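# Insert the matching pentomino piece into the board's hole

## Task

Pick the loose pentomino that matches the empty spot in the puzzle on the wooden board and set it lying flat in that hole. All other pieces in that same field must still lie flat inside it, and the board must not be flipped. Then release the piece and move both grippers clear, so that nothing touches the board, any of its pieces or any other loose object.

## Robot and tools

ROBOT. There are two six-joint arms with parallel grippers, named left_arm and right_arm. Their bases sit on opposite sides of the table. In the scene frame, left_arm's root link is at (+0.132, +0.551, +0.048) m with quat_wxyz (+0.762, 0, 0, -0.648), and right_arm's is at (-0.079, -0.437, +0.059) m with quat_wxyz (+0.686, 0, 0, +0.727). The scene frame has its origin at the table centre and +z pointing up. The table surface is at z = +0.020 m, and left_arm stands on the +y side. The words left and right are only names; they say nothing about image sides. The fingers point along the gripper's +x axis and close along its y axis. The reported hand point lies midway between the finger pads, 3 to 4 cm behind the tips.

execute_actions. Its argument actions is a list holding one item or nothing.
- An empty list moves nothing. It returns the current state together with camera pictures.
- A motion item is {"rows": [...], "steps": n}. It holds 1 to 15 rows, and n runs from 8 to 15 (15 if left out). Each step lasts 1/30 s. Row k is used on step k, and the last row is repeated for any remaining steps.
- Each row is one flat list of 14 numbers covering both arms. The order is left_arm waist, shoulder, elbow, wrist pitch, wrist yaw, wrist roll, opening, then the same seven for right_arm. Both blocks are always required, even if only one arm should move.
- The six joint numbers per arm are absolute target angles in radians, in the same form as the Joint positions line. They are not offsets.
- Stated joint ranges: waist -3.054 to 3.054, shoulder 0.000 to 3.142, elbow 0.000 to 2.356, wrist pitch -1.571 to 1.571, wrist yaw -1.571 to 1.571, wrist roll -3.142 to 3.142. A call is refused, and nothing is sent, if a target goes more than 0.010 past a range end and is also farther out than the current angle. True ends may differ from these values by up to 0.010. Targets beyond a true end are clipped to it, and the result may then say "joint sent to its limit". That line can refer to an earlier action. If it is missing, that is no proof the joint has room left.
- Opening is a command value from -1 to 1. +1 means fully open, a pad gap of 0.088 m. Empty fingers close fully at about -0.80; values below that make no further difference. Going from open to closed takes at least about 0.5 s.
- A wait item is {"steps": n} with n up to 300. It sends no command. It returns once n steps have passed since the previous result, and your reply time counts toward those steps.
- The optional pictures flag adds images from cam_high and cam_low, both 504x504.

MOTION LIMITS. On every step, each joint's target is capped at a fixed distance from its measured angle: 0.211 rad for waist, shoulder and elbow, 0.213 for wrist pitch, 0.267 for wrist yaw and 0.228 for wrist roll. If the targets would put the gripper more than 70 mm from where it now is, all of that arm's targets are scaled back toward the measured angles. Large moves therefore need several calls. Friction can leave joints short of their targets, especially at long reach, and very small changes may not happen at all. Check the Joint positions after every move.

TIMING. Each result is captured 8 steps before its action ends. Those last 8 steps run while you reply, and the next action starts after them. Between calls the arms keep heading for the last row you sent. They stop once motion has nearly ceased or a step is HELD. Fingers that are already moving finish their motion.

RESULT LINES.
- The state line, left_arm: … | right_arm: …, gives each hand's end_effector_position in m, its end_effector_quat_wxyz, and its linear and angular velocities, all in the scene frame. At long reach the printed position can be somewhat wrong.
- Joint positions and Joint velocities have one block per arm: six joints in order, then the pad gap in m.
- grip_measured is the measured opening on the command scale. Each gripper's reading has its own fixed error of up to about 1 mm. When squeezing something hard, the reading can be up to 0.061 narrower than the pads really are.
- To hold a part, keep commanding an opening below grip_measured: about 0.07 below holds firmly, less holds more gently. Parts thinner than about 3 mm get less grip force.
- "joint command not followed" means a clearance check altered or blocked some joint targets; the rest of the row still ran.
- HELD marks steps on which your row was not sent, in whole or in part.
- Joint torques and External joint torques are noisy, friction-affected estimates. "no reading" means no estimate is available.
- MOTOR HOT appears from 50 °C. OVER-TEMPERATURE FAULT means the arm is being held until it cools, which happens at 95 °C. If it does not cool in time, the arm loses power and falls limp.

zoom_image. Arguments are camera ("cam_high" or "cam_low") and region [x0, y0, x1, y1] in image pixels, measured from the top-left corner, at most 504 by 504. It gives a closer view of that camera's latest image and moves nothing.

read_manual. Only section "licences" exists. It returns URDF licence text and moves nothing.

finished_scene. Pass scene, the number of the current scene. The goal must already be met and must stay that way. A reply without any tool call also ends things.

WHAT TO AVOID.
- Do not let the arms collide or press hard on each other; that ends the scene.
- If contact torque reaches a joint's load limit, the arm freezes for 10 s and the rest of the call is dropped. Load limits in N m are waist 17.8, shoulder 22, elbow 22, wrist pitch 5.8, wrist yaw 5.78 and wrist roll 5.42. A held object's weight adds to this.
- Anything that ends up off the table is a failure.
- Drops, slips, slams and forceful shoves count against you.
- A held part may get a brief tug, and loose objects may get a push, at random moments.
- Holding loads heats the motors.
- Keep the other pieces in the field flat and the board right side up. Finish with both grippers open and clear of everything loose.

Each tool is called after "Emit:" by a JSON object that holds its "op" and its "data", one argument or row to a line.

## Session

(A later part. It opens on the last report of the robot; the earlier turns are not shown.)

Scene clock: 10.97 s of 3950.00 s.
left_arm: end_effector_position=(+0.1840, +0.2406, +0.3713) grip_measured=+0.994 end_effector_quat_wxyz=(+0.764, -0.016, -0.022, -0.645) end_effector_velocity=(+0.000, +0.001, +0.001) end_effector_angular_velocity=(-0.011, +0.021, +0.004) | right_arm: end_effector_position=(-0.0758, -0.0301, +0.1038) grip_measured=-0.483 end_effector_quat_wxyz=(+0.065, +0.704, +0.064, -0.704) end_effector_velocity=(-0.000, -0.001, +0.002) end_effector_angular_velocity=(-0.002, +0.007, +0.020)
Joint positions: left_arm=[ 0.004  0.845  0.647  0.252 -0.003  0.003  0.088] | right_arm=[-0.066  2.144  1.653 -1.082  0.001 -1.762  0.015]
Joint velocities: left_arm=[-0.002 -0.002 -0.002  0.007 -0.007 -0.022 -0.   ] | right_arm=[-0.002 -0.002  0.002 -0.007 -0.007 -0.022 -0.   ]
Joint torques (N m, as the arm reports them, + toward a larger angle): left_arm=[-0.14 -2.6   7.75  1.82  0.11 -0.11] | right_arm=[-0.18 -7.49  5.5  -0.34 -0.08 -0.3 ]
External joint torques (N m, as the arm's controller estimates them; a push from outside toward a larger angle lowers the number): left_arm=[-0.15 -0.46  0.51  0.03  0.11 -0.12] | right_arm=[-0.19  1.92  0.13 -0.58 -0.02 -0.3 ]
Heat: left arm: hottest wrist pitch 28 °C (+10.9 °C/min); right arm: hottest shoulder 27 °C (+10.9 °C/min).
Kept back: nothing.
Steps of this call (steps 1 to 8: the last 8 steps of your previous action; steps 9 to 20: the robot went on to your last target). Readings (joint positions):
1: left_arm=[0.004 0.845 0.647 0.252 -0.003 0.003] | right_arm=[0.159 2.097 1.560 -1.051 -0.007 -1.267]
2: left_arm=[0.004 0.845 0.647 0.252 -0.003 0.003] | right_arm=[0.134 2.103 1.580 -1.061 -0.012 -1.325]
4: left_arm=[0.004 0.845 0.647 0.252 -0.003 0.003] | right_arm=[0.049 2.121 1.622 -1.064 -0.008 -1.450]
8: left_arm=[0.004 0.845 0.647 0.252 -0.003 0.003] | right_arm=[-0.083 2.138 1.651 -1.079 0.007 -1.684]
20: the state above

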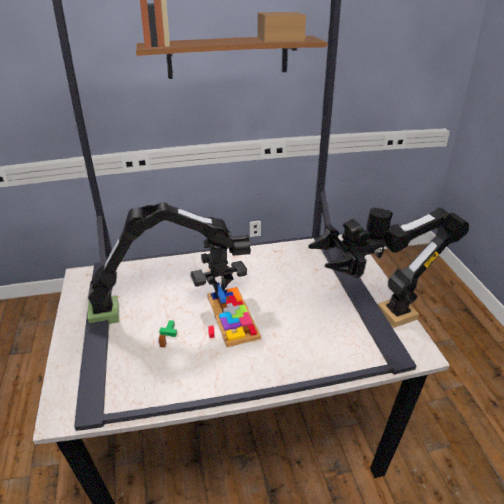

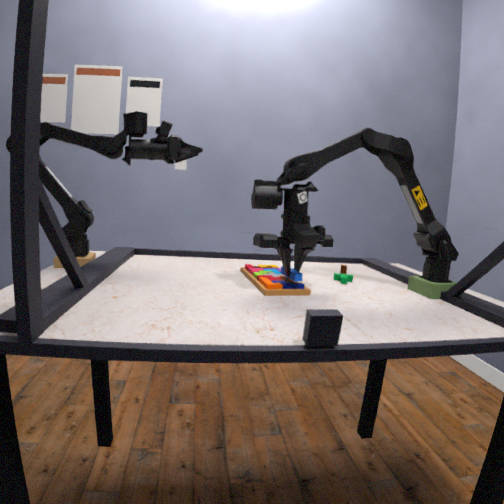

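Emit:
{"op": "execute_actions", "data": {
  "actions": [
    {"rows":[[0.004,0.845,0.647,0.252,0,0,1,-0.113,2.075,1.55,-1.05,0,-1.91,-0.7]],"steps":15}
  ]
}}

Emit:
{"op": "execute_actions", "data": {
  "actions": [
    {"rows":[[0.004,0.845,0.647,0.252,0,0,1,-0.113,2.105,1.52,-0.99,0,-1.91,-0.7]],"steps":15}
  ]
}}

Emit:
{"op": "execute_actions", "data": {
  "actions": [
    {"steps":10}
  ],
  "pictures": true
}}

Emit:
{"op": "zoom_image", "data": {
  "camera": "cam_high",
  "region": [180, 250, 270, 330]
}}

Emit:
{"op": "zoom_image", "data": {
  "camera": "cam_low",
  "region": [230, 240, 330, 310]
}}

Scene clock: 12.07 s of 3950.00 s.
left_arm: end_effector_position=(+0.1840, +0.2406, +0.3713) grip_measured=+0.994 end_effector_quat_wxyz=(+0.764, -0.016, -0.021, -0.645) end_effector_velocity=(+0.002, +0.001, -0.002) end_effector_angular_velocity=(+0.003, +0.023, +0.009) | right_arm: end_effector_position=(-0.0571, -0.0469, +0.1004) grip_measured=-0.483 end_effector_quat_wxyz=(+0.099, +0.700, +0.088, -0.702) end_effector_velocity=(+0.020, -0.014, +0.002) end_effector_angular_velocity=(+0.003, +0.009, +0.083)
Joint positions: left_arm=[ 0.004  0.845  0.647  0.252 -0.003  0.003  0.088] | right_arm=[-0.115  2.097  1.566 -1.055 -0.    -1.893  0.015]
Joint velocities: left_arm=[ 0.002 -0.002 -0.002 -0.007 -0.007 -0.022 -0.   ] | right_arm=[-0.056 -0.051 -0.071  0.022 -0.007 -0.139  0.   ]
Joint torques (N m, as the arm reports them, + toward a larger angle): left_arm=[-0.16 -2.6   7.79  1.82  0.12 -0.11] | right_arm=[  0.61 -10.35   3.08   0.01  -0.06  -0.24]
External joint torques (N m, as the arm's controller estimates them; a push from outside toward a larger angle lowers the number): left_arm=[-0.18 -0.45  0.56  0.03  0.12 -0.12] | right_arm=[-0.14 -1.36 -2.17 -0.22  0.06 -0.24]
Heat: left arm: hottest wrist pitch 28 °C (+9.9 °C/min); right arm: hottest shoulder 27 °C (+9.9 °C/min).
Steps of this call (steps 1 to 15: the robot went on to your last target; steps 16 to 26: nothing new was sent; steps 27 to 33: the first 7 steps of this action). Readings (joint positions):
27: left_arm=[0.004 0.845 0.647 0.252 -0.003 0.003] | right_arm=[-0.069 2.135 1.636 -1.067 -0.002 -1.803]
28: left_arm=[0.004 0.845 0.647 0.252 -0.003 0.003] | right_arm=[-0.077 2.123 1.613 -1.063 -0.002 -1.837]
30: left_arm=[0.004 0.845 0.647 0.252 -0.003 0.003] | right_arm=[-0.098 2.105 1.581 -1.064 -0.001 -1.873]
33: the state above

Scene clock: 12.57 s of 3950.00 s.
left_arm: end_effector_position=(+0.1840, +0.2406, +0.3713) grip_measured=+0.994 end_effector_quat_wxyz=(+0.764, -0.016, -0.021, -0.645) end_effector_velocity=(+0.003, -0.000, -0.007) end_effector_angular_velocity=(+0.025, +0.013, +0.019) | right_arm: end_effector_position=(-0.0566, -0.0445, +0.0929) grip_measured=-0.483 end_effector_quat_wxyz=(+0.094, +0.701, +0.100, -0.700) end_effector_velocity=(+0.000, +0.011, -0.002) end_effector_angular_velocity=(+0.057, +0.019, +0.015)
Joint positions: left_arm=[ 0.004  0.845  0.647  0.252 -0.003  0.003  0.088] | right_arm=[-0.115  2.095  1.531 -0.998 -0.    -1.903  0.015]
Joint velocities: left_arm=[-0.002  0.002 -0.002 -0.022 -0.022 -0.007 -0.   ] | right_arm=[-0.007 -0.002 -0.012  0.066 -0.022 -0.022 -0.   ]
Joint torques (N m, as the arm reports them, + toward a larger angle): left_arm=[-0.13 -2.66  7.79  1.82  0.12 -0.11] | right_arm=[ 0.16 -7.16  3.23  0.09 -0.04 -0.25]
External joint torques (N m, as the arm's controller estimates them; a push from outside toward a larger angle lowers the number): left_arm=[-0.14 -0.61  0.66  0.07  0.12 -0.12] | right_arm=[ 0.21  2.04 -2.18 -0.2   0.02 -0.25]
Heat: left arm: hottest wrist pitch 28 °C (+9.5 °C/min); right arm: hottest shoulder 28 °C (+14.3 °C/min).
Steps of this call (steps 1 to 8: the last 8 steps of your previous action; steps 9 to 15: the first 7 steps of this action). Readings (joint positions):
9: left_arm=[0.004 0.845 0.647 0.252 -0.003 0.003] | right_arm=[-0.115 2.092 1.554 -1.037 -0.000 -1.903]
10: left_arm=[0.004 0.845 0.647 0.252 -0.003 0.003] | right_arm=[-0.115 2.092 1.548 -1.020 -0.000 -1.903]
12: left_arm=[0.004 0.845 0.647 0.252 -0.003 0.003] | right_arm=[-0.115 2.094 1.538 -1.006 -0.000 -1.903]
15: the state above

Scene clock: 12.90 s of 3950.00 s.
left_arm: end_effector_position=(+0.1840, +0.2406, +0.3713) grip_measured=+0.994 end_effector_quat_wxyz=(+0.764, -0.016, -0.021, -0.645) end_effector_velocity=(+0.002, +0.001, -0.002) end_effector_angular_velocity=(+0.006, +0.009, +0.009) | right_arm: end_effector_position=(-0.0566, -0.0434, +0.0929) grip_measured=-0.483 end_effector_quat_wxyz=(+0.092, +0.701, +0.102, -0.700) end_effector_velocity=(-0.000, -0.001, +0.001) end_effector_angular_velocity=(-0.002, +0.007, +0.020)
Joint positions: left_arm=[ 0.004  0.845  0.647  0.252 -0.003  0.003  0.088] | right_arm=[-0.115  2.095  1.531 -0.993 -0.    -1.903  0.015]
Joint velocities: left_arm=[ 0.002 -0.002 -0.002 -0.007 -0.007 -0.007  0.   ] | right_arm=[-0.002 -0.002  0.002 -0.007 -0.007 -0.022 -0.   ]
Joint torques (N m, as the arm reports them, + toward a larger angle): left_arm=[-0.11 -2.66  7.81  1.82  0.11 -0.1 ] | right_arm=[ 0.18 -6.95  2.99  0.05 -0.11 -0.24]
External joint torques (N m, as the arm's controller estimates them; a push from outside toward a larger angle lowers the number): left_arm=[-0.13 -0.52  0.62  0.04  0.12 -0.11] | right_arm=[ 0.18  2.02 -2.31 -0.23 -0.06 -0.24]
Heat: left arm: hottest wrist pitch 28 °C (+9.3 °C/min); right arm: hottest shoulder 28 °C (+14.0 °C/min).
Kept back: nothing.
Steps of this call (steps 1 to 8: the last 8 steps of your previous action; steps 9 to 10: the robot went on to your last target). Readings (joint positions):
1: left_arm=[0.004 0.845 0.647 0.252 -0.003 0.003] | right_arm=[-0.115 2.095 1.531 -0.996 -0.000 -1.903]
2: left_arm=[0.004 0.845 0.647 0.252 -0.003 0.003] | right_arm=[-0.115 2.095 1.531 -0.994 -0.000 -1.903]
4: left_arm=[0.004 0.845 0.647 0.252 -0.003 0.003] | right_arm=[-0.115 2.095 1.531 -0.993 -0.000 -1.903]
8: left_arm=[0.004 0.845 0.647 0.252 -0.003 0.003] | right_arm=[-0.115 2.095 1.531 -0.993 -0.000 -1.903]
10: the state above

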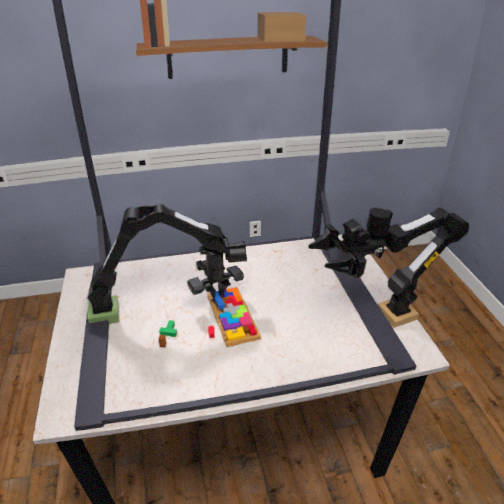

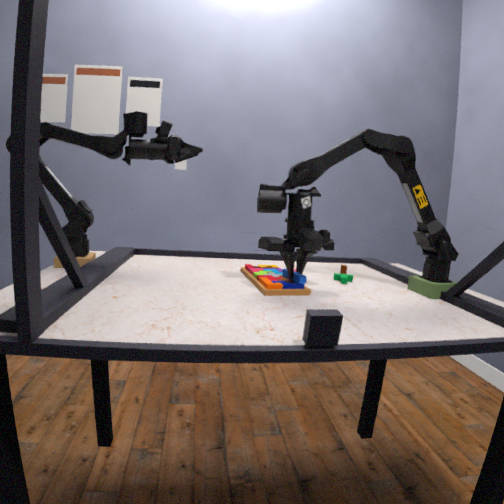

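Region (180, 250, 270, 330) of cam_high's 504x504 image, scaled by 5.600, with more detail than that image has.

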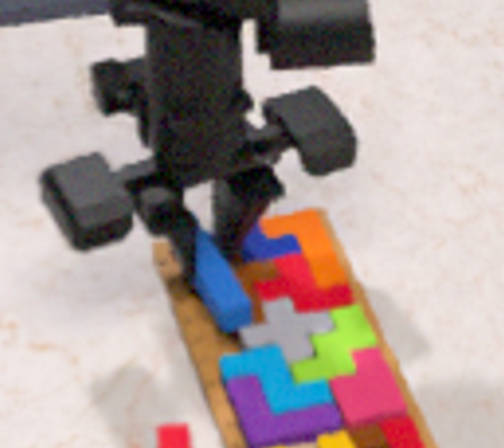

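Region (230, 240, 330, 310) of cam_low's 504x504 image, scaled by 5.040, with more detail than that image has; it fills the top 353 rows of this view, and the rest is white.

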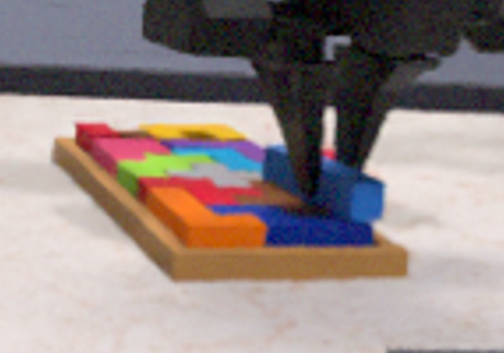

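Emit:
{"op": "execute_actions", "data": {
  "actions": [
    {"rows":[[0.004,0.845,0.647,0.252,0,0,1,-0.133,2.055,1.475,-0.99,0,-1.85,-0.7]],"steps":15}
  ]
}}

Emit:
{"op": "execute_actions", "data": {
  "actions": [
    {"rows":[[0.004,0.845,0.647,0.252,0,0,1,-0.133,2.085,1.465,-0.96,0,-1.85,-0.7]],"steps":15}
  ]
}}

Emit:
{"op": "execute_actions", "data": {
  "actions": [
    {"steps":10}
  ],
  "pictures": true
}}

Emit:
{"op": "zoom_image", "data": {
  "camera": "cam_high",
  "region": [180, 250, 270, 330]
}}

Emit:
{"op": "zoom_image", "data": {
  "camera": "cam_low",
  "region": [230, 240, 330, 310]
}}

Scene clock: 13.70 s of 3950.00 s.
left_arm: end_effector_position=(+0.1840, +0.2406, +0.3713) grip_measured=+0.994 end_effector_quat_wxyz=(+0.764, -0.016, -0.021, -0.645) end_effector_velocity=(+0.000, +0.000, -0.002) end_effector_angular_velocity=(+0.003, +0.023, +0.004) | right_arm: end_effector_position=(-0.0513, -0.0543, +0.0909) grip_measured=-0.483 end_effector_quat_wxyz=(+0.078, +0.703, +0.076, -0.703) end_effector_velocity=(+0.004, -0.011, -0.001) end_effector_angular_velocity=(-0.020, +0.023, -0.059)
Joint positions: left_arm=[ 0.004  0.845  0.647  0.252 -0.003  0.003  0.088] | right_arm=[-0.131  2.073  1.488 -0.99  -0.    -1.861  0.015]
Joint velocities: left_arm=[-0.002 -0.002 -0.002 -0.007 -0.007 -0.022 -0.   ] | right_arm=[-0.022 -0.022 -0.037 -0.007 -0.022  0.037 -0.   ]
Joint torques (N m, as the arm reports them, + toward a larger angle): left_arm=[-0.14 -2.6   7.79  1.81  0.12 -0.11] | right_arm=[-0.05 -9.93  3.18 -0.15 -0.03  0.26]
External joint torques (N m, as the arm's controller estimates them; a push from outside toward a larger angle lowers the number): left_arm=[-0.14 -0.38  0.52  0.01  0.12 -0.11] | right_arm=[-0.32 -1.01 -2.14 -0.43  0.05  0.26]
Heat: left arm: hottest elbow 28 °C (+8.8 °C/min); right arm: hottest shoulder 28 °C (+13.1 °C/min).
Steps of this call (steps 1 to 15: the robot went on to your last target; steps 16 to 17: nothing new was sent; steps 18 to 24: the first 7 steps of this action). Readings (joint positions):
18: left_arm=[0.004 0.845 0.647 0.252 -0.003 0.003] | right_arm=[-0.116 2.091 1.522 -0.987 -0.000 -1.896]
19: left_arm=[0.004 0.845 0.647 0.252 -0.003 0.003] | right_arm=[-0.119 2.085 1.511 -0.987 -0.000 -1.885]
21: left_arm=[0.004 0.845 0.647 0.252 -0.003 0.003] | right_arm=[-0.125 2.076 1.496 -0.990 -0.000 -1.870]
24: the state above

Scene clock: 14.20 s of 3950.00 s.
left_arm: end_effector_position=(+0.1840, +0.2406, +0.3713) grip_measured=+0.994 end_effector_quat_wxyz=(+0.764, -0.016, -0.021, -0.645) end_effector_velocity=(+0.000, +0.000, -0.003) end_effector_angular_velocity=(+0.016, +0.010, +0.004) | right_arm: end_effector_position=(-0.0512, -0.0518, +0.0898) grip_measured=-0.483 end_effector_quat_wxyz=(+0.071, +0.704, +0.080, -0.702) end_effector_velocity=(-0.003, -0.004, -0.003) end_effector_angular_velocity=(-0.015, +0.023, +0.005)
Joint positions: left_arm=[ 0.004  0.845  0.647  0.252 -0.003  0.003  0.088] | right_arm=[-0.131  2.071  1.48  -0.968 -0.    -1.858  0.015]
Joint velocities: left_arm=[-0.002 -0.002  0.002 -0.022 -0.007 -0.007 -0.   ] | right_arm=[-0.002  0.002 -0.007 -0.007 -0.022 -0.007 -0.   ]
Joint torques (N m, as the arm reports them, + toward a larger angle): left_arm=[-0.12 -2.64  7.79  1.81  0.11 -0.1 ] | right_arm=[-0.31 -6.23  2.54  0.23 -0.05  0.28]
External joint torques (N m, as the arm's controller estimates them; a push from outside toward a larger angle lowers the number): left_arm=[-0.14 -0.45  0.53  0.02  0.11 -0.1 ] | right_arm=[-0.34  2.42 -2.63 -0.04  0.01  0.28]
Heat: left arm: hottest elbow 28 °C (+8.5 °C/min); right arm: hottest shoulder 28 °C (+12.7 °C/min).
Steps of this call (steps 1 to 8: the last 8 steps of your previous action; steps 9 to 15: the first 7 steps of this action). Readings (joint positions):
9: left_arm=[0.004 0.845 0.647 0.252 -0.003 0.003] | right_arm=[-0.131 2.071 1.484 -0.985 -0.000 -1.858]
10: left_arm=[0.004 0.845 0.647 0.252 -0.003 0.003] | right_arm=[-0.131 2.071 1.482 -0.979 -0.000 -1.858]
12: left_arm=[0.004 0.845 0.647 0.252 -0.003 0.003] | right_arm=[-0.131 2.071 1.480 -0.972 -0.000 -1.858]
15: the state above

Scene clock: 14.53 s of 3950.00 s.
left_arm: end_effector_position=(+0.1840, +0.2406, +0.3713) grip_measured=+0.994 end_effector_quat_wxyz=(+0.764, -0.016, -0.021, -0.645) end_effector_velocity=(-0.002, -0.001, -0.003) end_effector_angular_velocity=(+0.011, +0.009, -0.010) | right_arm: end_effector_position=(-0.0512, -0.0517, +0.0897) grip_measured=-0.483 end_effector_quat_wxyz=(+0.071, +0.704, +0.080, -0.702) end_effector_velocity=(-0.003, -0.003, -0.001) end_effector_angular_velocity=(-0.011, +0.023, +0.005)
Joint positions: left_arm=[ 0.004  0.845  0.647  0.252 -0.003  0.003  0.088] | right_arm=[-0.131  2.071  1.48  -0.966 -0.    -1.858  0.015]
Joint velocities: left_arm=[-0.002  0.002 -0.002 -0.007  0.007 -0.007 -0.   ] | right_arm=[-0.002 -0.002 -0.007 -0.007 -0.022 -0.007 -0.   ]
Joint torques (N m, as the arm reports them, + toward a larger angle): left_arm=[-0.09 -2.63  7.73  1.81  0.11 -0.1 ] | right_arm=[-0.31 -6.49  2.66  0.35 -0.08  0.34]
External joint torques (N m, as the arm's controller estimates them; a push from outside toward a larger angle lowers the number): left_arm=[-0.08 -0.51  0.51  0.03  0.1  -0.11] | right_arm=[-0.31  2.21 -2.5   0.1  -0.03  0.34]
Heat: left arm: hottest elbow 28 °C (+8.3 °C/min); right arm: hottest shoulder 28 °C (+12.4 °C/min).
Kept back: nothing.
Steps of this call (steps 1 to 8: the last 8 steps of your previous action; steps 9 to 10: the robot went on to your last target). Readings (joint positions):
1: left_arm=[0.004 0.845 0.647 0.252 -0.003 0.003] | right_arm=[-0.131 2.071 1.480 -0.967 -0.000 -1.858]
2: left_arm=[0.004 0.845 0.647 0.252 -0.003 0.003] | right_arm=[-0.131 2.071 1.480 -0.967 -0.000 -1.858]
4: left_arm=[0.004 0.845 0.647 0.252 -0.003 0.003] | right_arm=[-0.131 2.071 1.480 -0.967 -0.000 -1.858]
8: left_arm=[0.004 0.845 0.647 0.252 -0.003 0.003] | right_arm=[-0.131 2.071 1.480 -0.966 -0.000 -1.858]
10: the state above

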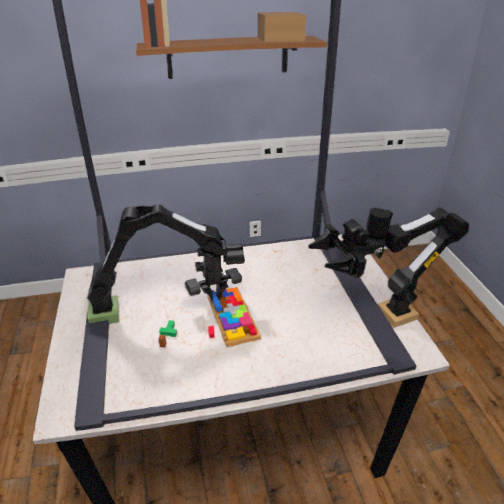

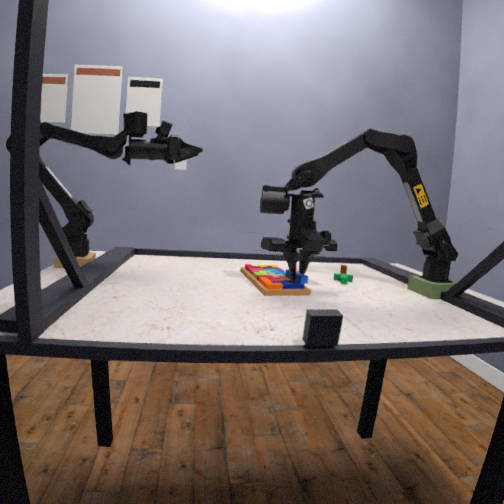

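Region (180, 250, 270, 330) of cam_high's 504x504 image, scaled by 5.600, with more detail than that image has.

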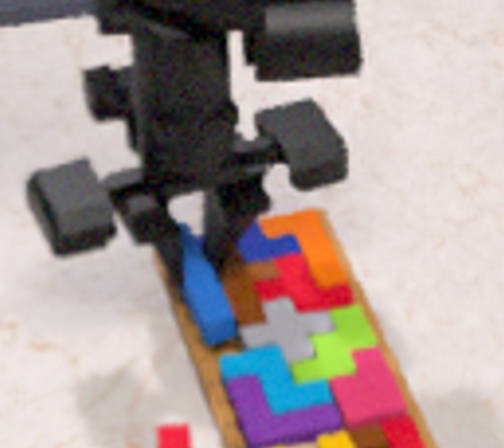

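Region (230, 240, 330, 310) of cam_low's 504x504 image, scaled by 5.040, with more detail than that image has; it fills the top 353 rows of this view, and the rest is white.

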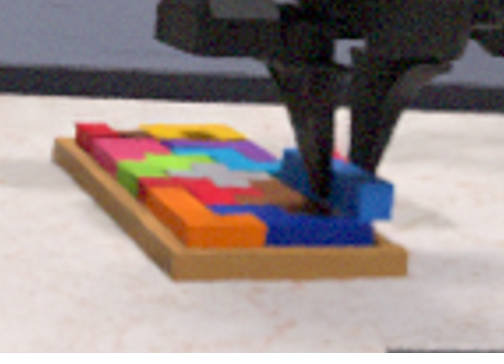

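Emit:
{"op": "execute_actions", "data": {
  "actions": [
    {"rows":[[0.004,0.845,0.647,0.252,0,0,1,-0.165,2.075,1.5,-0.985,0,-1.89,-0.7]],"steps":15}
  ]
}}

Emit:
{"op": "execute_actions", "data": {
  "actions": [
    {"rows":[[0.004,0.845,0.647,0.252,0,0,1,-0.165,2.1,1.48,-0.96,0,-1.89,-0.7]],"steps":15}
  ]
}}

Emit:
{"op": "execute_actions", "data": {
  "actions": [
    {"steps":10}
  ],
  "pictures": true
}}

Emit:
{"op": "zoom_image", "data": {
  "camera": "cam_high",
  "region": [180, 250, 270, 330]
}}

Emit:
{"op": "zoom_image", "data": {
  "camera": "cam_low",
  "region": [230, 240, 330, 310]
}}

Scene clock: 15.37 s of 3950.00 s.
left_arm: end_effector_position=(+0.1840, +0.2406, +0.3713) grip_measured=+0.994 end_effector_quat_wxyz=(+0.764, -0.016, -0.021, -0.645) end_effector_velocity=(+0.002, +0.001, -0.002) end_effector_angular_velocity=(+0.003, +0.024, +0.018) | right_arm: end_effector_position=(-0.0384, -0.0542, +0.0910) grip_measured=-0.483 end_effector_quat_wxyz=(+0.070, +0.703, +0.073, -0.704) end_effector_velocity=(+0.016, -0.006, -0.000) end_effector_angular_velocity=(-0.021, +0.009, -0.010)
Joint positions: left_arm=[ 0.004  0.845  0.647  0.252 -0.003  0.003  0.088] | right_arm=[-0.165  2.071  1.485 -0.981 -0.001 -1.88   0.015]
Joint velocities: left_arm=[-0.002 -0.002 -0.002 -0.007 -0.022 -0.022 -0.   ] | right_arm=[-0.046  0.002  0.002 -0.022 -0.007 -0.037 -0.   ]
Joint torques (N m, as the arm reports them, + toward a larger angle): left_arm=[-0.14 -2.62  7.79  1.82  0.12 -0.09] | right_arm=[ 0.26 -7.42  5.66 -0.3  -0.02 -0.26]
External joint torques (N m, as the arm's controller estimates them; a push from outside toward a larger angle lowers the number): left_arm=[-0.16 -0.45  0.53  0.02  0.12 -0.1 ] | right_arm=[-0.2   1.27  0.44 -0.55  0.08 -0.26]
Heat: left arm: hottest wrist pitch 29 °C (+11.7 °C/min); right arm: hottest shoulder 28 °C (+11.7 °C/min).
Steps of this call (steps 1 to 15: the robot went on to your last target; steps 16 to 18: nothing new was sent; steps 19 to 25: the first 7 steps of this action). Readings (joint positions):
19: left_arm=[0.004 0.845 0.647 0.252 -0.003 0.003] | right_arm=[-0.133 2.071 1.480 -0.968 -0.003 -1.859]
20: left_arm=[0.004 0.845 0.647 0.252 -0.003 0.003] | right_arm=[-0.139 2.071 1.483 -0.970 -0.004 -1.865]
22: left_arm=[0.004 0.845 0.647 0.252 -0.003 0.003] | right_arm=[-0.153 2.071 1.485 -0.976 -0.003 -1.874]
25: the state above

Scene clock: 15.87 s of 3950.00 s.
left_arm: end_effector_position=(+0.1840, +0.2406, +0.3713) grip_measured=+0.994 end_effector_quat_wxyz=(+0.764, -0.016, -0.021, -0.645) end_effector_velocity=(+0.002, +0.001, +0.001) end_effector_angular_velocity=(-0.011, +0.022, +0.018) | right_arm: end_effector_position=(-0.0379, -0.0520, +0.0843) grip_measured=-0.483 end_effector_quat_wxyz=(+0.071, +0.703, +0.073, -0.704) end_effector_velocity=(+0.000, +0.004, -0.012) end_effector_angular_velocity=(+0.003, +0.007, +0.020)
Joint positions: left_arm=[ 0.004  0.845  0.647  0.252 -0.003  0.003  0.088] | right_arm=[-0.165  2.089  1.486 -0.965 -0.001 -1.883  0.015]
Joint velocities: left_arm=[-0.002 -0.002 -0.002  0.007 -0.022 -0.022 -0.   ] | right_arm=[-0.002  0.027 -0.007  0.037 -0.007 -0.022 -0.   ]
Joint torques (N m, as the arm reports them, + toward a larger angle): left_arm=[-0.13 -2.64  7.75  1.81  0.11 -0.1 ] | right_arm=[-0.05 -7.11  3.55  0.02 -0.08 -0.28]
External joint torques (N m, as the arm's controller estimates them; a push from outside toward a larger angle lowers the number): left_arm=[-0.16 -0.51  0.5   0.02  0.12 -0.11] | right_arm=[-0.05  2.02 -1.74 -0.2  -0.03 -0.28]
Heat: left arm: hottest wrist pitch 29 °C (+11.3 °C/min); right arm: hottest shoulder 28 °C (+11.3 °C/min).
Steps of this call (steps 1 to 8: the last 8 steps of your previous action; steps 9 to 15: the first 7 steps of this action). Readings (joint positions):
9: left_arm=[0.004 0.845 0.647 0.252 -0.003 0.003] | right_arm=[-0.165 2.073 1.486 -0.981 -0.001 -1.883]
10: left_arm=[0.004 0.845 0.647 0.252 -0.003 0.003] | right_arm=[-0.165 2.076 1.486 -0.975 -0.001 -1.883]
12: left_arm=[0.004 0.845 0.647 0.252 -0.003 0.003] | right_arm=[-0.165 2.083 1.486 -0.968 -0.001 -1.883]
15: the state above

Scene clock: 16.20 s of 3950.00 s.
left_arm: end_effector_position=(+0.1840, +0.2406, +0.3713) grip_measured=+0.994 end_effector_quat_wxyz=(+0.764, -0.016, -0.021, -0.645) end_effector_velocity=(+0.003, -0.000, -0.003) end_effector_angular_velocity=(+0.008, +0.025, +0.018) | right_arm: end_effector_position=(-0.0378, -0.0517, +0.0841) grip_measured=-0.483 end_effector_quat_wxyz=(+0.071, +0.703, +0.074, -0.704) end_effector_velocity=(-0.004, -0.002, +0.000) end_effector_angular_velocity=(-0.005, +0.023, +0.010)
Joint positions: left_arm=[ 0.004  0.845  0.647  0.252 -0.003  0.003  0.088] | right_arm=[-0.165  2.09   1.486 -0.963 -0.001 -1.883  0.015]
Joint velocities: left_arm=[-0.002  0.002 -0.002 -0.007 -0.022 -0.022 -0.   ] | right_arm=[ 0.002 -0.002 -0.002 -0.007 -0.022 -0.007  0.   ]
Joint torques (N m, as the arm reports them, + toward a larger angle): left_arm=[-0.1  -2.65  7.78  1.82  0.12 -0.11] | right_arm=[-0.07 -6.99  3.27  0.02 -0.02 -0.24]
External joint torques (N m, as the arm's controller estimates them; a push from outside toward a larger angle lowers the number): left_arm=[-0.11 -0.52  0.57  0.05  0.12 -0.11] | right_arm=[-0.08  1.77 -1.87 -0.23  0.03 -0.24]
Heat: left arm: hottest wrist pitch 29 °C (+11.1 °C/min); right arm: hottest shoulder 28 °C (+11.1 °C/min).
Kept back: nothing.
Steps of this call (steps 1 to 8: the last 8 steps of your previous action; steps 9 to 10: the robot went on to your last target). Readings (joint positions):
1: left_arm=[0.004 0.845 0.647 0.252 -0.003 0.003] | right_arm=[-0.165 2.090 1.486 -0.964 -0.001 -1.883]
2: left_arm=[0.004 0.845 0.647 0.252 -0.003 0.003] | right_arm=[-0.165 2.090 1.486 -0.964 -0.001 -1.883]
4: left_arm=[0.004 0.845 0.647 0.252 -0.003 0.003] | right_arm=[-0.165 2.090 1.486 -0.963 -0.001 -1.883]
8: left_arm=[0.004 0.845 0.647 0.252 -0.003 0.003] | right_arm=[-0.165 2.090 1.486 -0.963 -0.001 -1.883]
10: the state above

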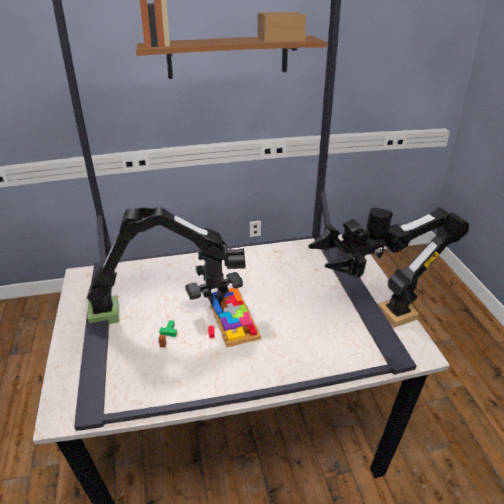

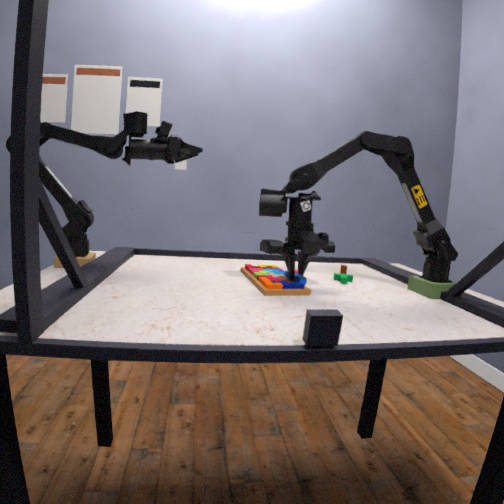

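Region (180, 250, 270, 330) of cam_high's 504x504 image, scaled by 5.600, with more detail than that image has.

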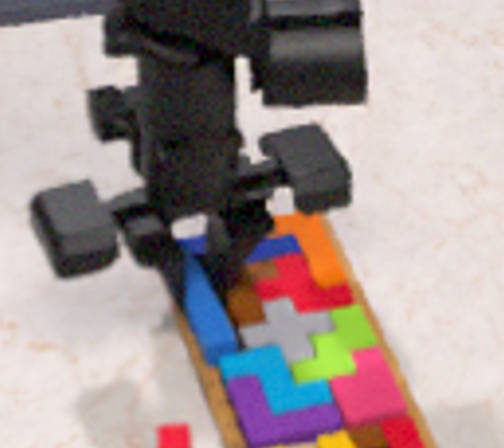

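Region (230, 240, 330, 310) of cam_low's 504x504 image, scaled by 5.040, with more detail than that image has; it fills the top 353 rows of this view, and the rest is white.

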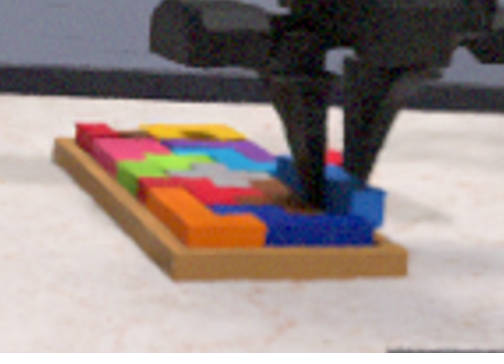

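It went partly in. Release and inspect.

Emit:
{"op": "execute_actions", "data": {
  "actions": [
    {"rows":[[0.004,0.845,0.647,0.252,0,0,1,-0.165,2.085,1.486,-0.965,0,-1.883,-0.25],[0.004,0.845,0.647,0.252,0,0,1,-0.165,2.085,1.486,-0.965,0,-1.883,-0.25],[0.004,0.845,0.647,0.252,0,0,1,-0.165,2.085,1.486,-0.965,0,-1.883,-0.25],[0.004,0.845,0.647,0.252,0,0,1,-0.165,2.085,1.486,-0.965,0,-1.883,-0.25],[0.004,0.845,0.647,0.252,0,0,1,-0.165,2.085,1.486,-0.965,0,-1.883,-0.25],[0.004,0.845,0.647,0.252,0,0,1,-0.165,2.085,1.486,-0.965,0,-1.883,-0.25],[0.004,0.845,0.647,0.252,0,0,1,-0.165,2.085,1.486,-0.965,0,-1.883,-0.25],[0.004,0.845,0.647,0.252,0,0,1,-0.165,2.085,1.486,-0.965,0,-1.883,-0.25],[0.004,0.845,0.647,0.252,0,0,1,-0.165,2.085,1.486,-0.965,0,-1.883,-0.25],[0.004,0.845,0.647,0.252,0,0,1,-0.165,2.03,1.53,-1.05,0,-1.883,-0.25],[0.004,0.845,0.647,0.252,0,0,1,-0.165,2.03,1.53,-1.05,0,-1.883,-0.25],[0.004,0.845,0.647,0.252,0,0,1,-0.165,2.03,1.53,-1.05,0,-1.883,-0.25],[0.004,0.845,0.647,0.252,0,0,1,-0.165,2.03,1.53,-1.05,0,-1.883,-0.25],[0.004,0.845,0.647,0.252,0,0,1,-0.165,1.6,1.2,-1.0,0,-1.883,-0.25]],"steps":15}
  ]
}}

Emit:
{"op": "execute_actions", "data": {
  "actions": [
    {"steps":30}
  ],
  "pictures": true
}}

Emit:
{"op": "zoom_image", "data": {
  "camera": "cam_high",
  "region": [180, 250, 270, 330]
}}

Emit:
{"op": "zoom_image", "data": {
  "camera": "cam_low",
  "region": [230, 240, 330, 310]
}}

Scene clock: 17.37 s of 3950.00 s.
left_arm: end_effector_position=(+0.1840, +0.2406, +0.3713) grip_measured=+0.994 end_effector_quat_wxyz=(+0.764, -0.016, -0.021, -0.645) end_effector_velocity=(-0.002, +0.000, +0.000) end_effector_angular_velocity=(+0.001, +0.007, -0.010) | right_arm: end_effector_position=(-0.0378, -0.0517, +0.0841) grip_measured=-0.281 end_effector_quat_wxyz=(+0.071, +0.703, +0.074, -0.704) end_effector_velocity=(-0.000, -0.002, +0.000) end_effector_angular_velocity=(-0.006, +0.008, +0.005)
Joint positions: left_arm=[ 0.004  0.845  0.647  0.252 -0.003  0.003  0.088] | right_arm=[-0.165  2.09   1.486 -0.963 -0.001 -1.883  0.025]
Joint velocities: left_arm=[-0.002 -0.002  0.002 -0.007  0.007 -0.007 -0.   ] | right_arm=[-0.002 -0.002 -0.002 -0.007 -0.007 -0.007  0.017]
Joint torques (N m, as the arm reports them, + toward a larger angle): left_arm=[-0.12 -2.64  7.77  1.82  0.11 -0.1 ] | right_arm=[-0.04 -8.59  3.86 -0.27 -0.01 -0.01]
External joint torques (N m, as the arm's controller estimates them; a push from outside toward a larger angle lowers the number): left_arm=[-0.11 -0.51  0.56  0.04  0.11 -0.11] | right_arm=[-0.03  0.25 -1.29 -0.5   0.04 -0.01]
Heat: left arm: hottest wrist pitch 29 °C (+10.4 °C/min); right arm: hottest shoulder 28 °C (+10.4 °C/min).
Steps of this call (steps 1 to 15: the robot went on to your last target; steps 16 to 28: nothing new was sent; steps 29 to 35: the first 7 steps of this action). Readings (joint positions):
29: left_arm=[0.004 0.845 0.647 0.252 -0.003 0.003] | right_arm=[-0.165 2.090 1.486 -0.963 -0.001 -1.883]
30: left_arm=[0.004 0.845 0.647 0.252 -0.003 0.003] | right_arm=[-0.165 2.090 1.486 -0.963 -0.001 -1.883]
32: left_arm=[0.004 0.845 0.647 0.252 -0.003 0.003] | right_arm=[-0.165 2.090 1.486 -0.963 -0.001 -1.883]
35: the state above

Scene clock: 18.37 s of 3950.00 s.
left_arm: end_effector_position=(+0.1840, +0.2406, +0.3713) grip_measured=+0.994 end_effector_quat_wxyz=(+0.764, -0.016, -0.021, -0.645) end_effector_velocity=(-0.000, +0.000, -0.001) end_effector_angular_velocity=(-0.001, -0.008, -0.004) | right_arm: end_effector_position=(-0.0455, -0.1225, +0.1743) grip_measured=-0.253 end_effector_quat_wxyz=(+0.010, +0.713, +0.134, -0.688) end_effector_velocity=(-0.001, -0.004, +0.001) end_effector_angular_velocity=(-0.016, +0.008, +0.006)
Joint positions: left_arm=[ 0.004  0.845  0.647  0.252 -0.003  0.003  0.088] | right_arm=[-0.165  1.601  1.211 -1.001 -0.001 -1.883  0.027]
Joint velocities: left_arm=[ 0.002 -0.002 -0.007  0.007  0.007  0.007 -0.   ] | right_arm=[-0.002 -0.002  0.002 -0.022 -0.007 -0.007 -0.   ]
Joint torques (N m, as the arm reports them, + toward a larger angle): left_arm=[-0.16 -2.6   7.8   1.82  0.1  -0.1 ] | right_arm=[ 0.04 -5.35  3.32  0.22  0.    0.03]
External joint torques (N m, as the arm's controller estimates them; a push from outside toward a larger angle lowers the number): left_arm=[-0.16 -0.45  0.57  0.03  0.1  -0.11] | right_arm=[ 0.03  0.63 -2.44 -0.33  0.06  0.02]
Heat: left arm: hottest wrist pitch 29 °C (+9.8 °C/min); right arm: hottest shoulder 28 °C (+9.8 °C/min).
Kept back: nothing.
Steps of this call (steps 1 to 8: the last 8 steps of your previous action; steps 9 to 30: the robot went on to your last target). Readings (joint positions):
1: left_arm=[0.004 0.845 0.647 0.252 -0.003 0.003] | right_arm=[-0.165 2.090 1.486 -0.963 -0.001 -1.883]
2: left_arm=[0.004 0.845 0.647 0.252 -0.003 0.003] | right_arm=[-0.165 2.090 1.486 -0.963 -0.001 -1.883]
4: left_arm=[0.004 0.845 0.647 0.252 -0.003 0.003] | right_arm=[-0.165 2.081 1.496 -1.008 -0.001 -1.883]
8: left_arm=[0.004 0.845 0.647 0.252 -0.003 0.003] | right_arm=[-0.165 1.968 1.405 -1.000 -0.001 -1.883]
30: the state above

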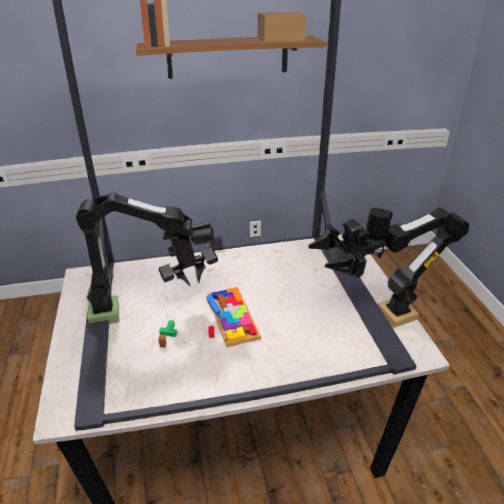

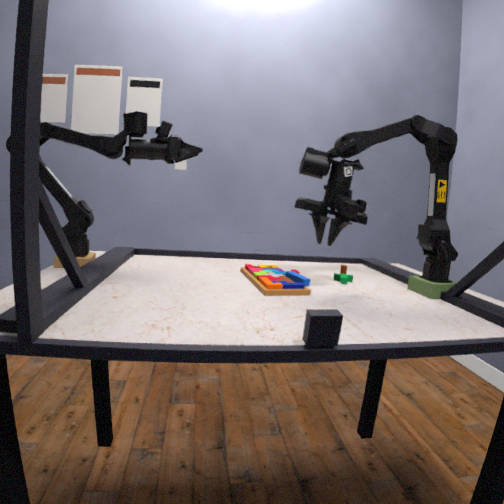

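Region (180, 250, 270, 330) of cam_high's 504x504 image, scaled by 5.600, with more detail than that image has.

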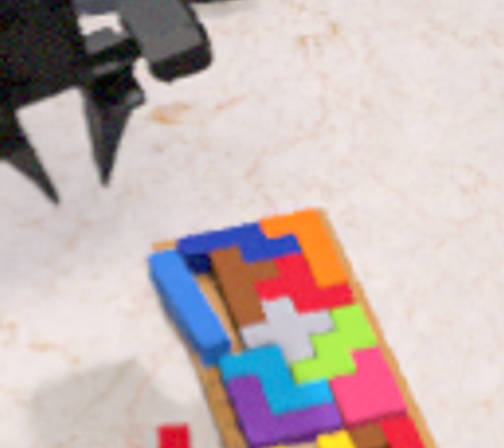

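Region (230, 240, 330, 310) of cam_low's 504x504 image, scaled by 5.040, with more detail than that image has; it fills the top 353 rows of this view, and the rest is white.

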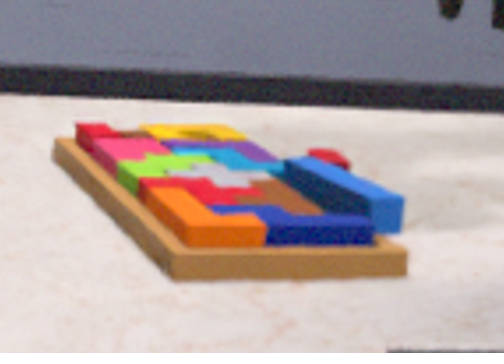

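Emit:
{"op": "execute_actions", "data": {
  "actions": [
    {"rows":[[0.004,0.845,0.647,0.252,0,0,1,-0.113,1.84,1.22,-0.95,0,-1.83,-0.8],[0.004,0.845,0.647,0.252,0,0,1,-0.113,1.84,1.22,-0.95,0,-1.83,-0.8],[0.004,0.845,0.647,0.252,0,0,1,-0.113,1.84,1.22,-0.95,0,-1.83,-0.8],[0.004,0.845,0.647,0.252,0,0,1,-0.113,1.84,1.22,-0.95,0,-1.83,-0.8],[0.004,0.845,0.647,0.252,0,0,1,-0.113,1.84,1.22,-0.95,0,-1.83,-0.8],[0.004,0.845,0.647,0.252,0,0,1,-0.113,1.84,1.22,-0.95,0,-1.83,-0.8],[0.004,0.845,0.647,0.252,0,0,1,-0.113,1.84,1.22,-0.95,0,-1.83,-0.8],[0.004,0.845,0.647,0.252,0,0,1,-0.113,1.84,1.22,-0.95,0,-1.83,-0.8],[0.004,0.845,0.647,0.252,0,0,1,-0.113,1.935,1.22,-0.875,0,-1.83,-0.8]],"steps":15}
  ]
}}

Emit:
{"op": "execute_actions", "data": {
  "actions": [
    {"steps":20}
  ],
  "pictures": true
}}

Emit:
{"op": "zoom_image", "data": {
  "camera": "cam_high",
  "region": [180, 250, 270, 330]
}}

Emit:
{"op": "zoom_image", "data": {
  "camera": "cam_low",
  "region": [250, 240, 350, 310]
}}

Scene clock: 19.73 s of 3950.00 s.
left_arm: end_effector_position=(+0.1840, +0.2406, +0.3713) grip_measured=+0.994 end_effector_quat_wxyz=(+0.764, -0.016, -0.021, -0.645) end_effector_velocity=(+0.000, +0.000, -0.005) end_effector_angular_velocity=(+0.023, -0.003, +0.005) | right_arm: end_effector_position=(-0.0610, -0.1155, +0.1050) grip_measured=-0.756 end_effector_quat_wxyz=(+0.078, +0.703, +0.072, -0.703) end_effector_velocity=(-0.012, -0.024, -0.074) end_effector_angular_velocity=(-0.260, +0.036, -0.029)
Joint positions: left_arm=[ 0.004  0.845  0.647  0.252 -0.003  0.003  0.088] | right_arm=[-0.114  1.838  1.215 -0.956  0.001 -1.841  0.002]
Joint velocities: left_arm=[-0.002 -0.002 -0.002 -0.022 -0.007  0.007 -0.   ] | right_arm=[ 0.022  0.222 -0.032 -0.007 -0.022  0.051 -0.028]
Joint torques (N m, as the arm reports them, + toward a larger angle): left_arm=[-0.1  -2.63  7.82  1.81  0.11 -0.1 ] | right_arm=[-0.21 -8.36  4.71  0.03 -0.1   0.36]
External joint torques (N m, as the arm's controller estimates them; a push from outside toward a larger angle lowers the number): left_arm=[-0.1  -0.49  0.63  0.04  0.11 -0.1 ] | right_arm=[ 0.1   1.5  -2.39 -0.47 -0.06  0.36]
Heat: left arm: hottest elbow 29 °C (+9.1 °C/min); right arm: hottest shoulder 29 °C (+12.2 °C/min).
Steps of this call (steps 1 to 15: the robot went on to your last target; steps 16 to 34: nothing new was sent; steps 35 to 41: the first 7 steps of this action). Readings (joint positions):
35: left_arm=[0.004 0.845 0.647 0.252 -0.003 0.003] | right_arm=[-0.160 1.633 1.213 -0.998 0.001 -1.874]
36: left_arm=[0.004 0.845 0.647 0.252 -0.003 0.003] | right_arm=[-0.149 1.673 1.224 -0.976 0.002 -1.862]
38: left_arm=[0.004 0.845 0.647 0.252 -0.003 0.003] | right_arm=[-0.127 1.768 1.231 -0.952 0.001 -1.848]
41: the state above

Scene clock: 20.40 s of 3950.00 s.
left_arm: end_effector_position=(+0.1840, +0.2406, +0.3713) grip_measured=+0.994 end_effector_quat_wxyz=(+0.764, -0.016, -0.021, -0.645) end_effector_velocity=(+0.000, +0.001, +0.004) end_effector_angular_velocity=(-0.023, +0.004, +0.004) | right_arm: end_effector_position=(-0.0604, -0.1028, +0.0785) grip_measured=-0.797 end_effector_quat_wxyz=(+0.079, +0.703, +0.070, -0.704) end_effector_velocity=(+0.000, -0.000, +0.003) end_effector_angular_velocity=(+0.002, -0.007, +0.010)
Joint positions: left_arm=[ 0.004  0.845  0.647  0.252 -0.003  0.003  0.088] | right_arm=[-0.114  1.928  1.222 -0.878  0.001 -1.837  0.   ]
Joint velocities: left_arm=[-0.002 -0.002 -0.002  0.022 -0.007 -0.007 -0.   ] | right_arm=[ 0.002 -0.007  0.002 -0.007  0.007 -0.007  0.   ]
Joint torques (N m, as the arm reports them, + toward a larger angle): left_arm=[-0.12 -2.62  7.81  1.82  0.11 -0.1 ] | right_arm=[ 0.1  -6.1   3.4  -0.03 -0.08  0.28]
External joint torques (N m, as the arm's controller estimates them; a push from outside toward a larger angle lowers the number): left_arm=[-0.12 -0.42  0.52  0.01  0.11 -0.11] | right_arm=[ 0.06  1.5  -1.57 -0.25 -0.02  0.28]
Heat: left arm: hottest elbow 29 °C (+8.8 °C/min); right arm: hottest shoulder 29 °C (+11.8 °C/min).
Kept back: nothing.
Steps of this call (steps 1 to 8: the last 8 steps of your previous action; steps 9 to 20: the robot went on to your last target). Readings (joint positions):
1: left_arm=[0.004 0.845 0.647 0.252 -0.003 0.003] | right_arm=[-0.114 1.841 1.215 -0.956 0.001 -1.840]
2: left_arm=[0.004 0.845 0.647 0.252 -0.003 0.003] | right_arm=[-0.114 1.854 1.215 -0.942 0.001 -1.840]
4: left_arm=[0.004 0.845 0.647 0.252 -0.003 0.003] | right_arm=[-0.114 1.882 1.223 -0.894 0.001 -1.837]
8: left_arm=[0.004 0.845 0.647 0.252 -0.003 0.003] | right_arm=[-0.114 1.927 1.222 -0.884 0.001 -1.837]
20: the state above

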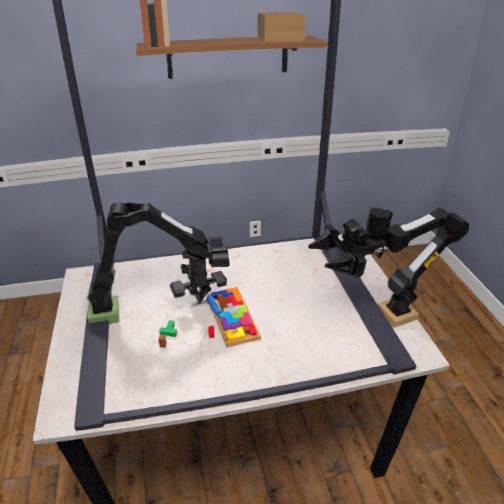

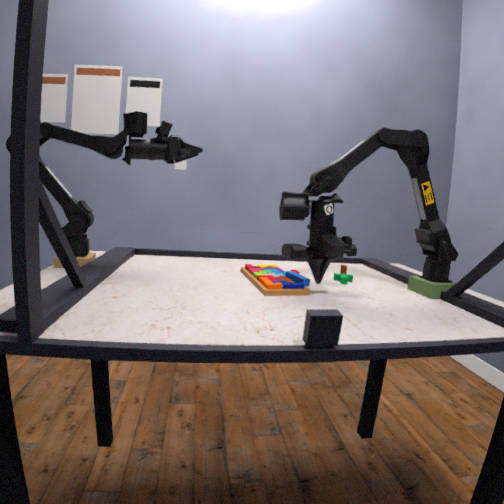

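Region (180, 250, 270, 330) of cam_high's 504x504 image, scaled by 5.600, with more detail than that image has.

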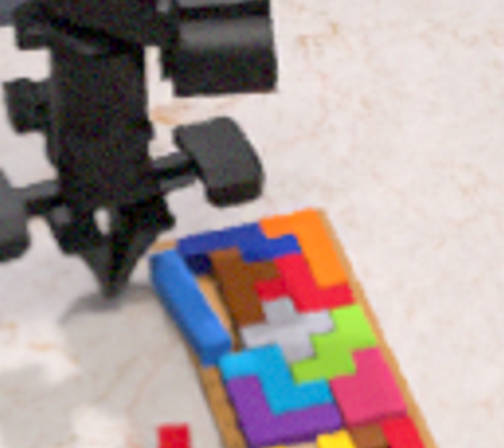

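Region (250, 240, 350, 310) of cam_low's 504x504 image, scaled by 5.040, with more detail than that image has; it fills the top 353 rows of this view, and the rest is white.

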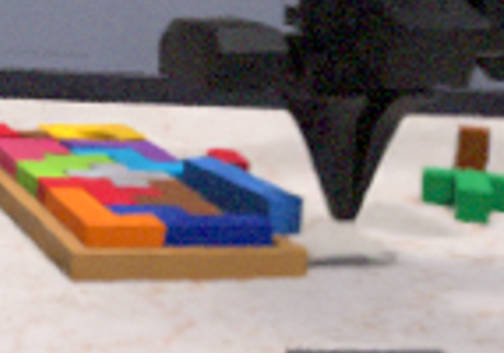

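Emit:
{"op": "execute_actions", "data": {
  "actions": [
    {"rows":[[0.004,0.845,0.647,0.252,0,0,1,-0.113,1.97,1.25,-0.86,0,-1.83,-0.8],[0.004,0.845,0.647,0.252,0,0,1,-0.113,1.97,1.25,-0.86,0,-1.83,-0.8],[0.004,0.845,0.647,0.252,0,0,1,-0.113,1.97,1.25,-0.86,0,-1.83,-0.8],[0.004,0.845,0.647,0.252,0,0,1,-0.113,1.99,1.29,-0.87,0,-1.83,-0.8],[0.004,0.845,0.647,0.252,0,0,1,-0.113,1.99,1.29,-0.87,0,-1.83,-0.8],[0.004,0.845,0.647,0.252,0,0,1,-0.113,2.01,1.32,-0.88,0,-1.83,-0.8],[0.004,0.845,0.647,0.252,0,0,1,-0.113,2.01,1.32,-0.88,0,-1.83,-0.8],[0.004,0.845,0.647,0.252,0,0,1,-0.113,2.03,1.35,-0.89,0,-1.83,-0.8]],"steps":15}
  ]
}}

Emit:
{"op": "execute_actions", "data": {
  "actions": [
    {"steps":15}
  ],
  "pictures": true
}}

Emit:
{"op": "zoom_image", "data": {
  "camera": "cam_high",
  "region": [180, 250, 270, 330]
}}

Emit:
{"op": "zoom_image", "data": {
  "camera": "cam_low",
  "region": [250, 240, 350, 310]
}}

Scene clock: 21.43 s of 3950.00 s.
left_arm: end_effector_position=(+0.1840, +0.2406, +0.3713) grip_measured=+0.994 end_effector_quat_wxyz=(+0.764, -0.016, -0.021, -0.645) end_effector_velocity=(+0.000, +0.002, +0.002) end_effector_angular_velocity=(-0.004, +0.007, +0.004) | right_arm: end_effector_position=(-0.0595, -0.0874, +0.0731) grip_measured=-0.797 end_effector_quat_wxyz=(+0.077, +0.703, +0.072, -0.703) end_effector_velocity=(+0.006, +0.113, +0.009) end_effector_angular_velocity=(+0.165, +0.013, -0.000)
Joint positions: left_arm=[ 0.004  0.845  0.647  0.252 -0.003  0.003  0.088] | right_arm=[-0.114  1.985  1.28  -0.872  0.001 -1.837  0.   ]
Joint velocities: left_arm=[-0.002 -0.007  0.002 -0.007 -0.007 -0.007 -0.   ] | right_arm=[-0.007  0.247  0.403  0.007 -0.022 -0.007  0.   ]
Joint torques (N m, as the arm reports them, + toward a larger angle): left_arm=[-0.13 -2.64  7.8   1.81  0.11 -0.1 ] | right_arm=[-0.05 -6.7   4.85 -0.38 -0.11  0.25]
External joint torques (N m, as the arm's controller estimates them; a push from outside toward a larger angle lowers the number): left_arm=[-0.14 -0.42  0.51  0.01  0.11 -0.11] | right_arm=[ 0.    1.68 -0.18 -0.56 -0.06  0.25]
Heat: left arm: hottest elbow 29 °C (+8.4 °C/min); right arm: hottest shoulder 29 °C (+11.2 °C/min).
Steps of this call (steps 1 to 15: the robot went on to your last target; steps 16 to 24: nothing new was sent; steps 25 to 31: the first 7 steps of this action). Readings (joint positions):
25: left_arm=[0.004 0.845 0.647 0.252 -0.003 0.003] | right_arm=[-0.114 1.933 1.224 -0.877 0.001 -1.837]
26: left_arm=[0.004 0.845 0.647 0.252 -0.003 0.003] | right_arm=[-0.114 1.939 1.228 -0.871 0.001 -1.837]
28: left_arm=[0.004 0.845 0.647 0.252 -0.003 0.003] | right_arm=[-0.114 1.956 1.241 -0.868 0.001 -1.837]
31: the state above

Scene clock: 21.93 s of 3950.00 s.
left_arm: end_effector_position=(+0.1840, +0.2406, +0.3713) grip_measured=+0.994 end_effector_quat_wxyz=(+0.764, -0.016, -0.021, -0.645) end_effector_velocity=(+0.000, -0.000, -0.000) end_effector_angular_velocity=(-0.006, +0.022, +0.004) | right_arm: end_effector_position=(-0.0588, -0.0750, +0.0748) grip_measured=-0.797 end_effector_quat_wxyz=(+0.074, +0.704, +0.075, -0.703) end_effector_velocity=(+0.004, +0.003, +0.003) end_effector_angular_velocity=(+0.017, -0.008, +0.015)
Joint positions: left_arm=[ 0.004  0.845  0.647  0.252 -0.003  0.003  0.088] | right_arm=[-0.114  2.018  1.337 -0.887  0.001 -1.837  0.   ]
Joint velocities: left_arm=[-0.002  0.002 -0.002  0.007 -0.007 -0.022  0.   ] | right_arm=[-0.007 -0.007  0.002  0.007  0.007 -0.022  0.   ]
Joint torques (N m, as the arm reports them, + toward a larger angle): left_arm=[-0.13 -2.65  7.78  1.81  0.12 -0.1 ] | right_arm=[ 0.05 -6.19  5.11 -0.33 -0.09  0.26]
External joint torques (N m, as the arm's controller estimates them; a push from outside toward a larger angle lowers the number): left_arm=[-0.13 -0.5   0.56  0.03  0.12 -0.11] | right_arm=[ 0.06  2.03  0.09 -0.58 -0.04  0.26]
Heat: left arm: hottest wrist pitch 30 °C (+10.9 °C/min); right arm: hottest shoulder 29 °C (+10.9 °C/min).
Kept back: nothing.
Steps of this call (steps 1 to 8: the last 8 steps of your previous action; steps 9 to 15: the robot went on to your last target). Readings (joint positions):
1: left_arm=[0.004 0.845 0.647 0.252 -0.003 0.003] | right_arm=[-0.114 1.996 1.296 -0.877 0.001 -1.837]
2: left_arm=[0.004 0.845 0.647 0.252 -0.003 0.003] | right_arm=[-0.114 2.003 1.311 -0.879 0.001 -1.837]
4: left_arm=[0.004 0.845 0.647 0.252 -0.003 0.003] | right_arm=[-0.114 2.012 1.329 -0.882 0.001 -1.837]
8: left_arm=[0.004 0.845 0.647 0.252 -0.003 0.003] | right_arm=[-0.114 2.017 1.336 -0.886 0.001 -1.837]
15: the state above

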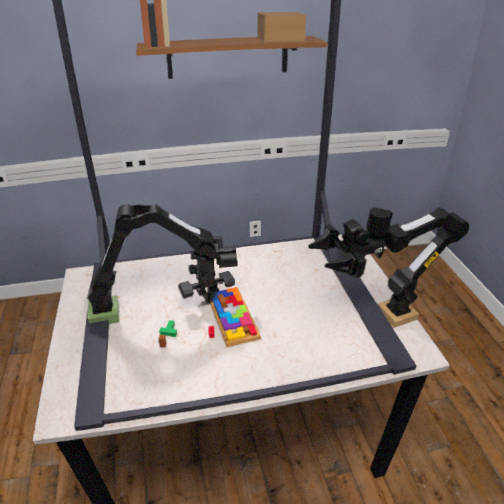

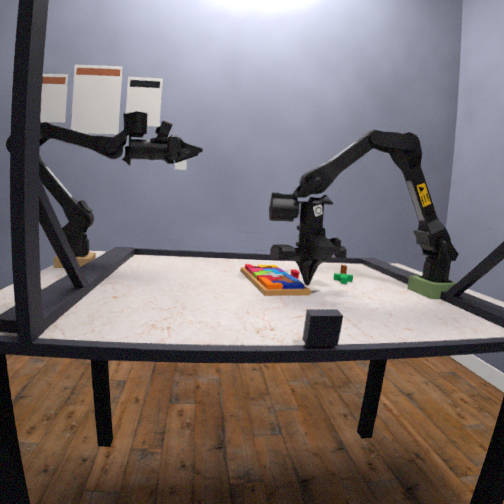

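Region (180, 250, 270, 330) of cam_high's 504x504 image, scaled by 5.600, with more detail than that image has.

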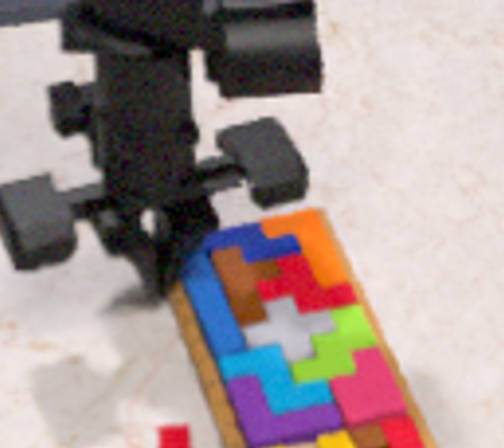

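Region (250, 240, 350, 310) of cam_low's 504x504 image, scaled by 5.040, with more detail than that image has; it fills the top 353 rows of this view, and the rest is white.

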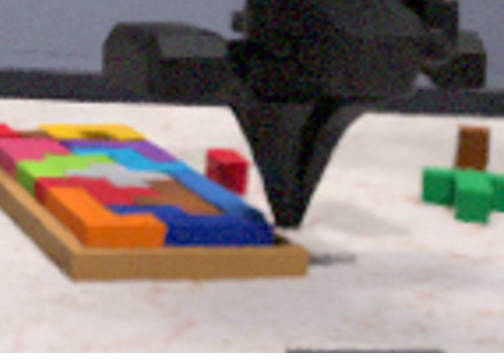

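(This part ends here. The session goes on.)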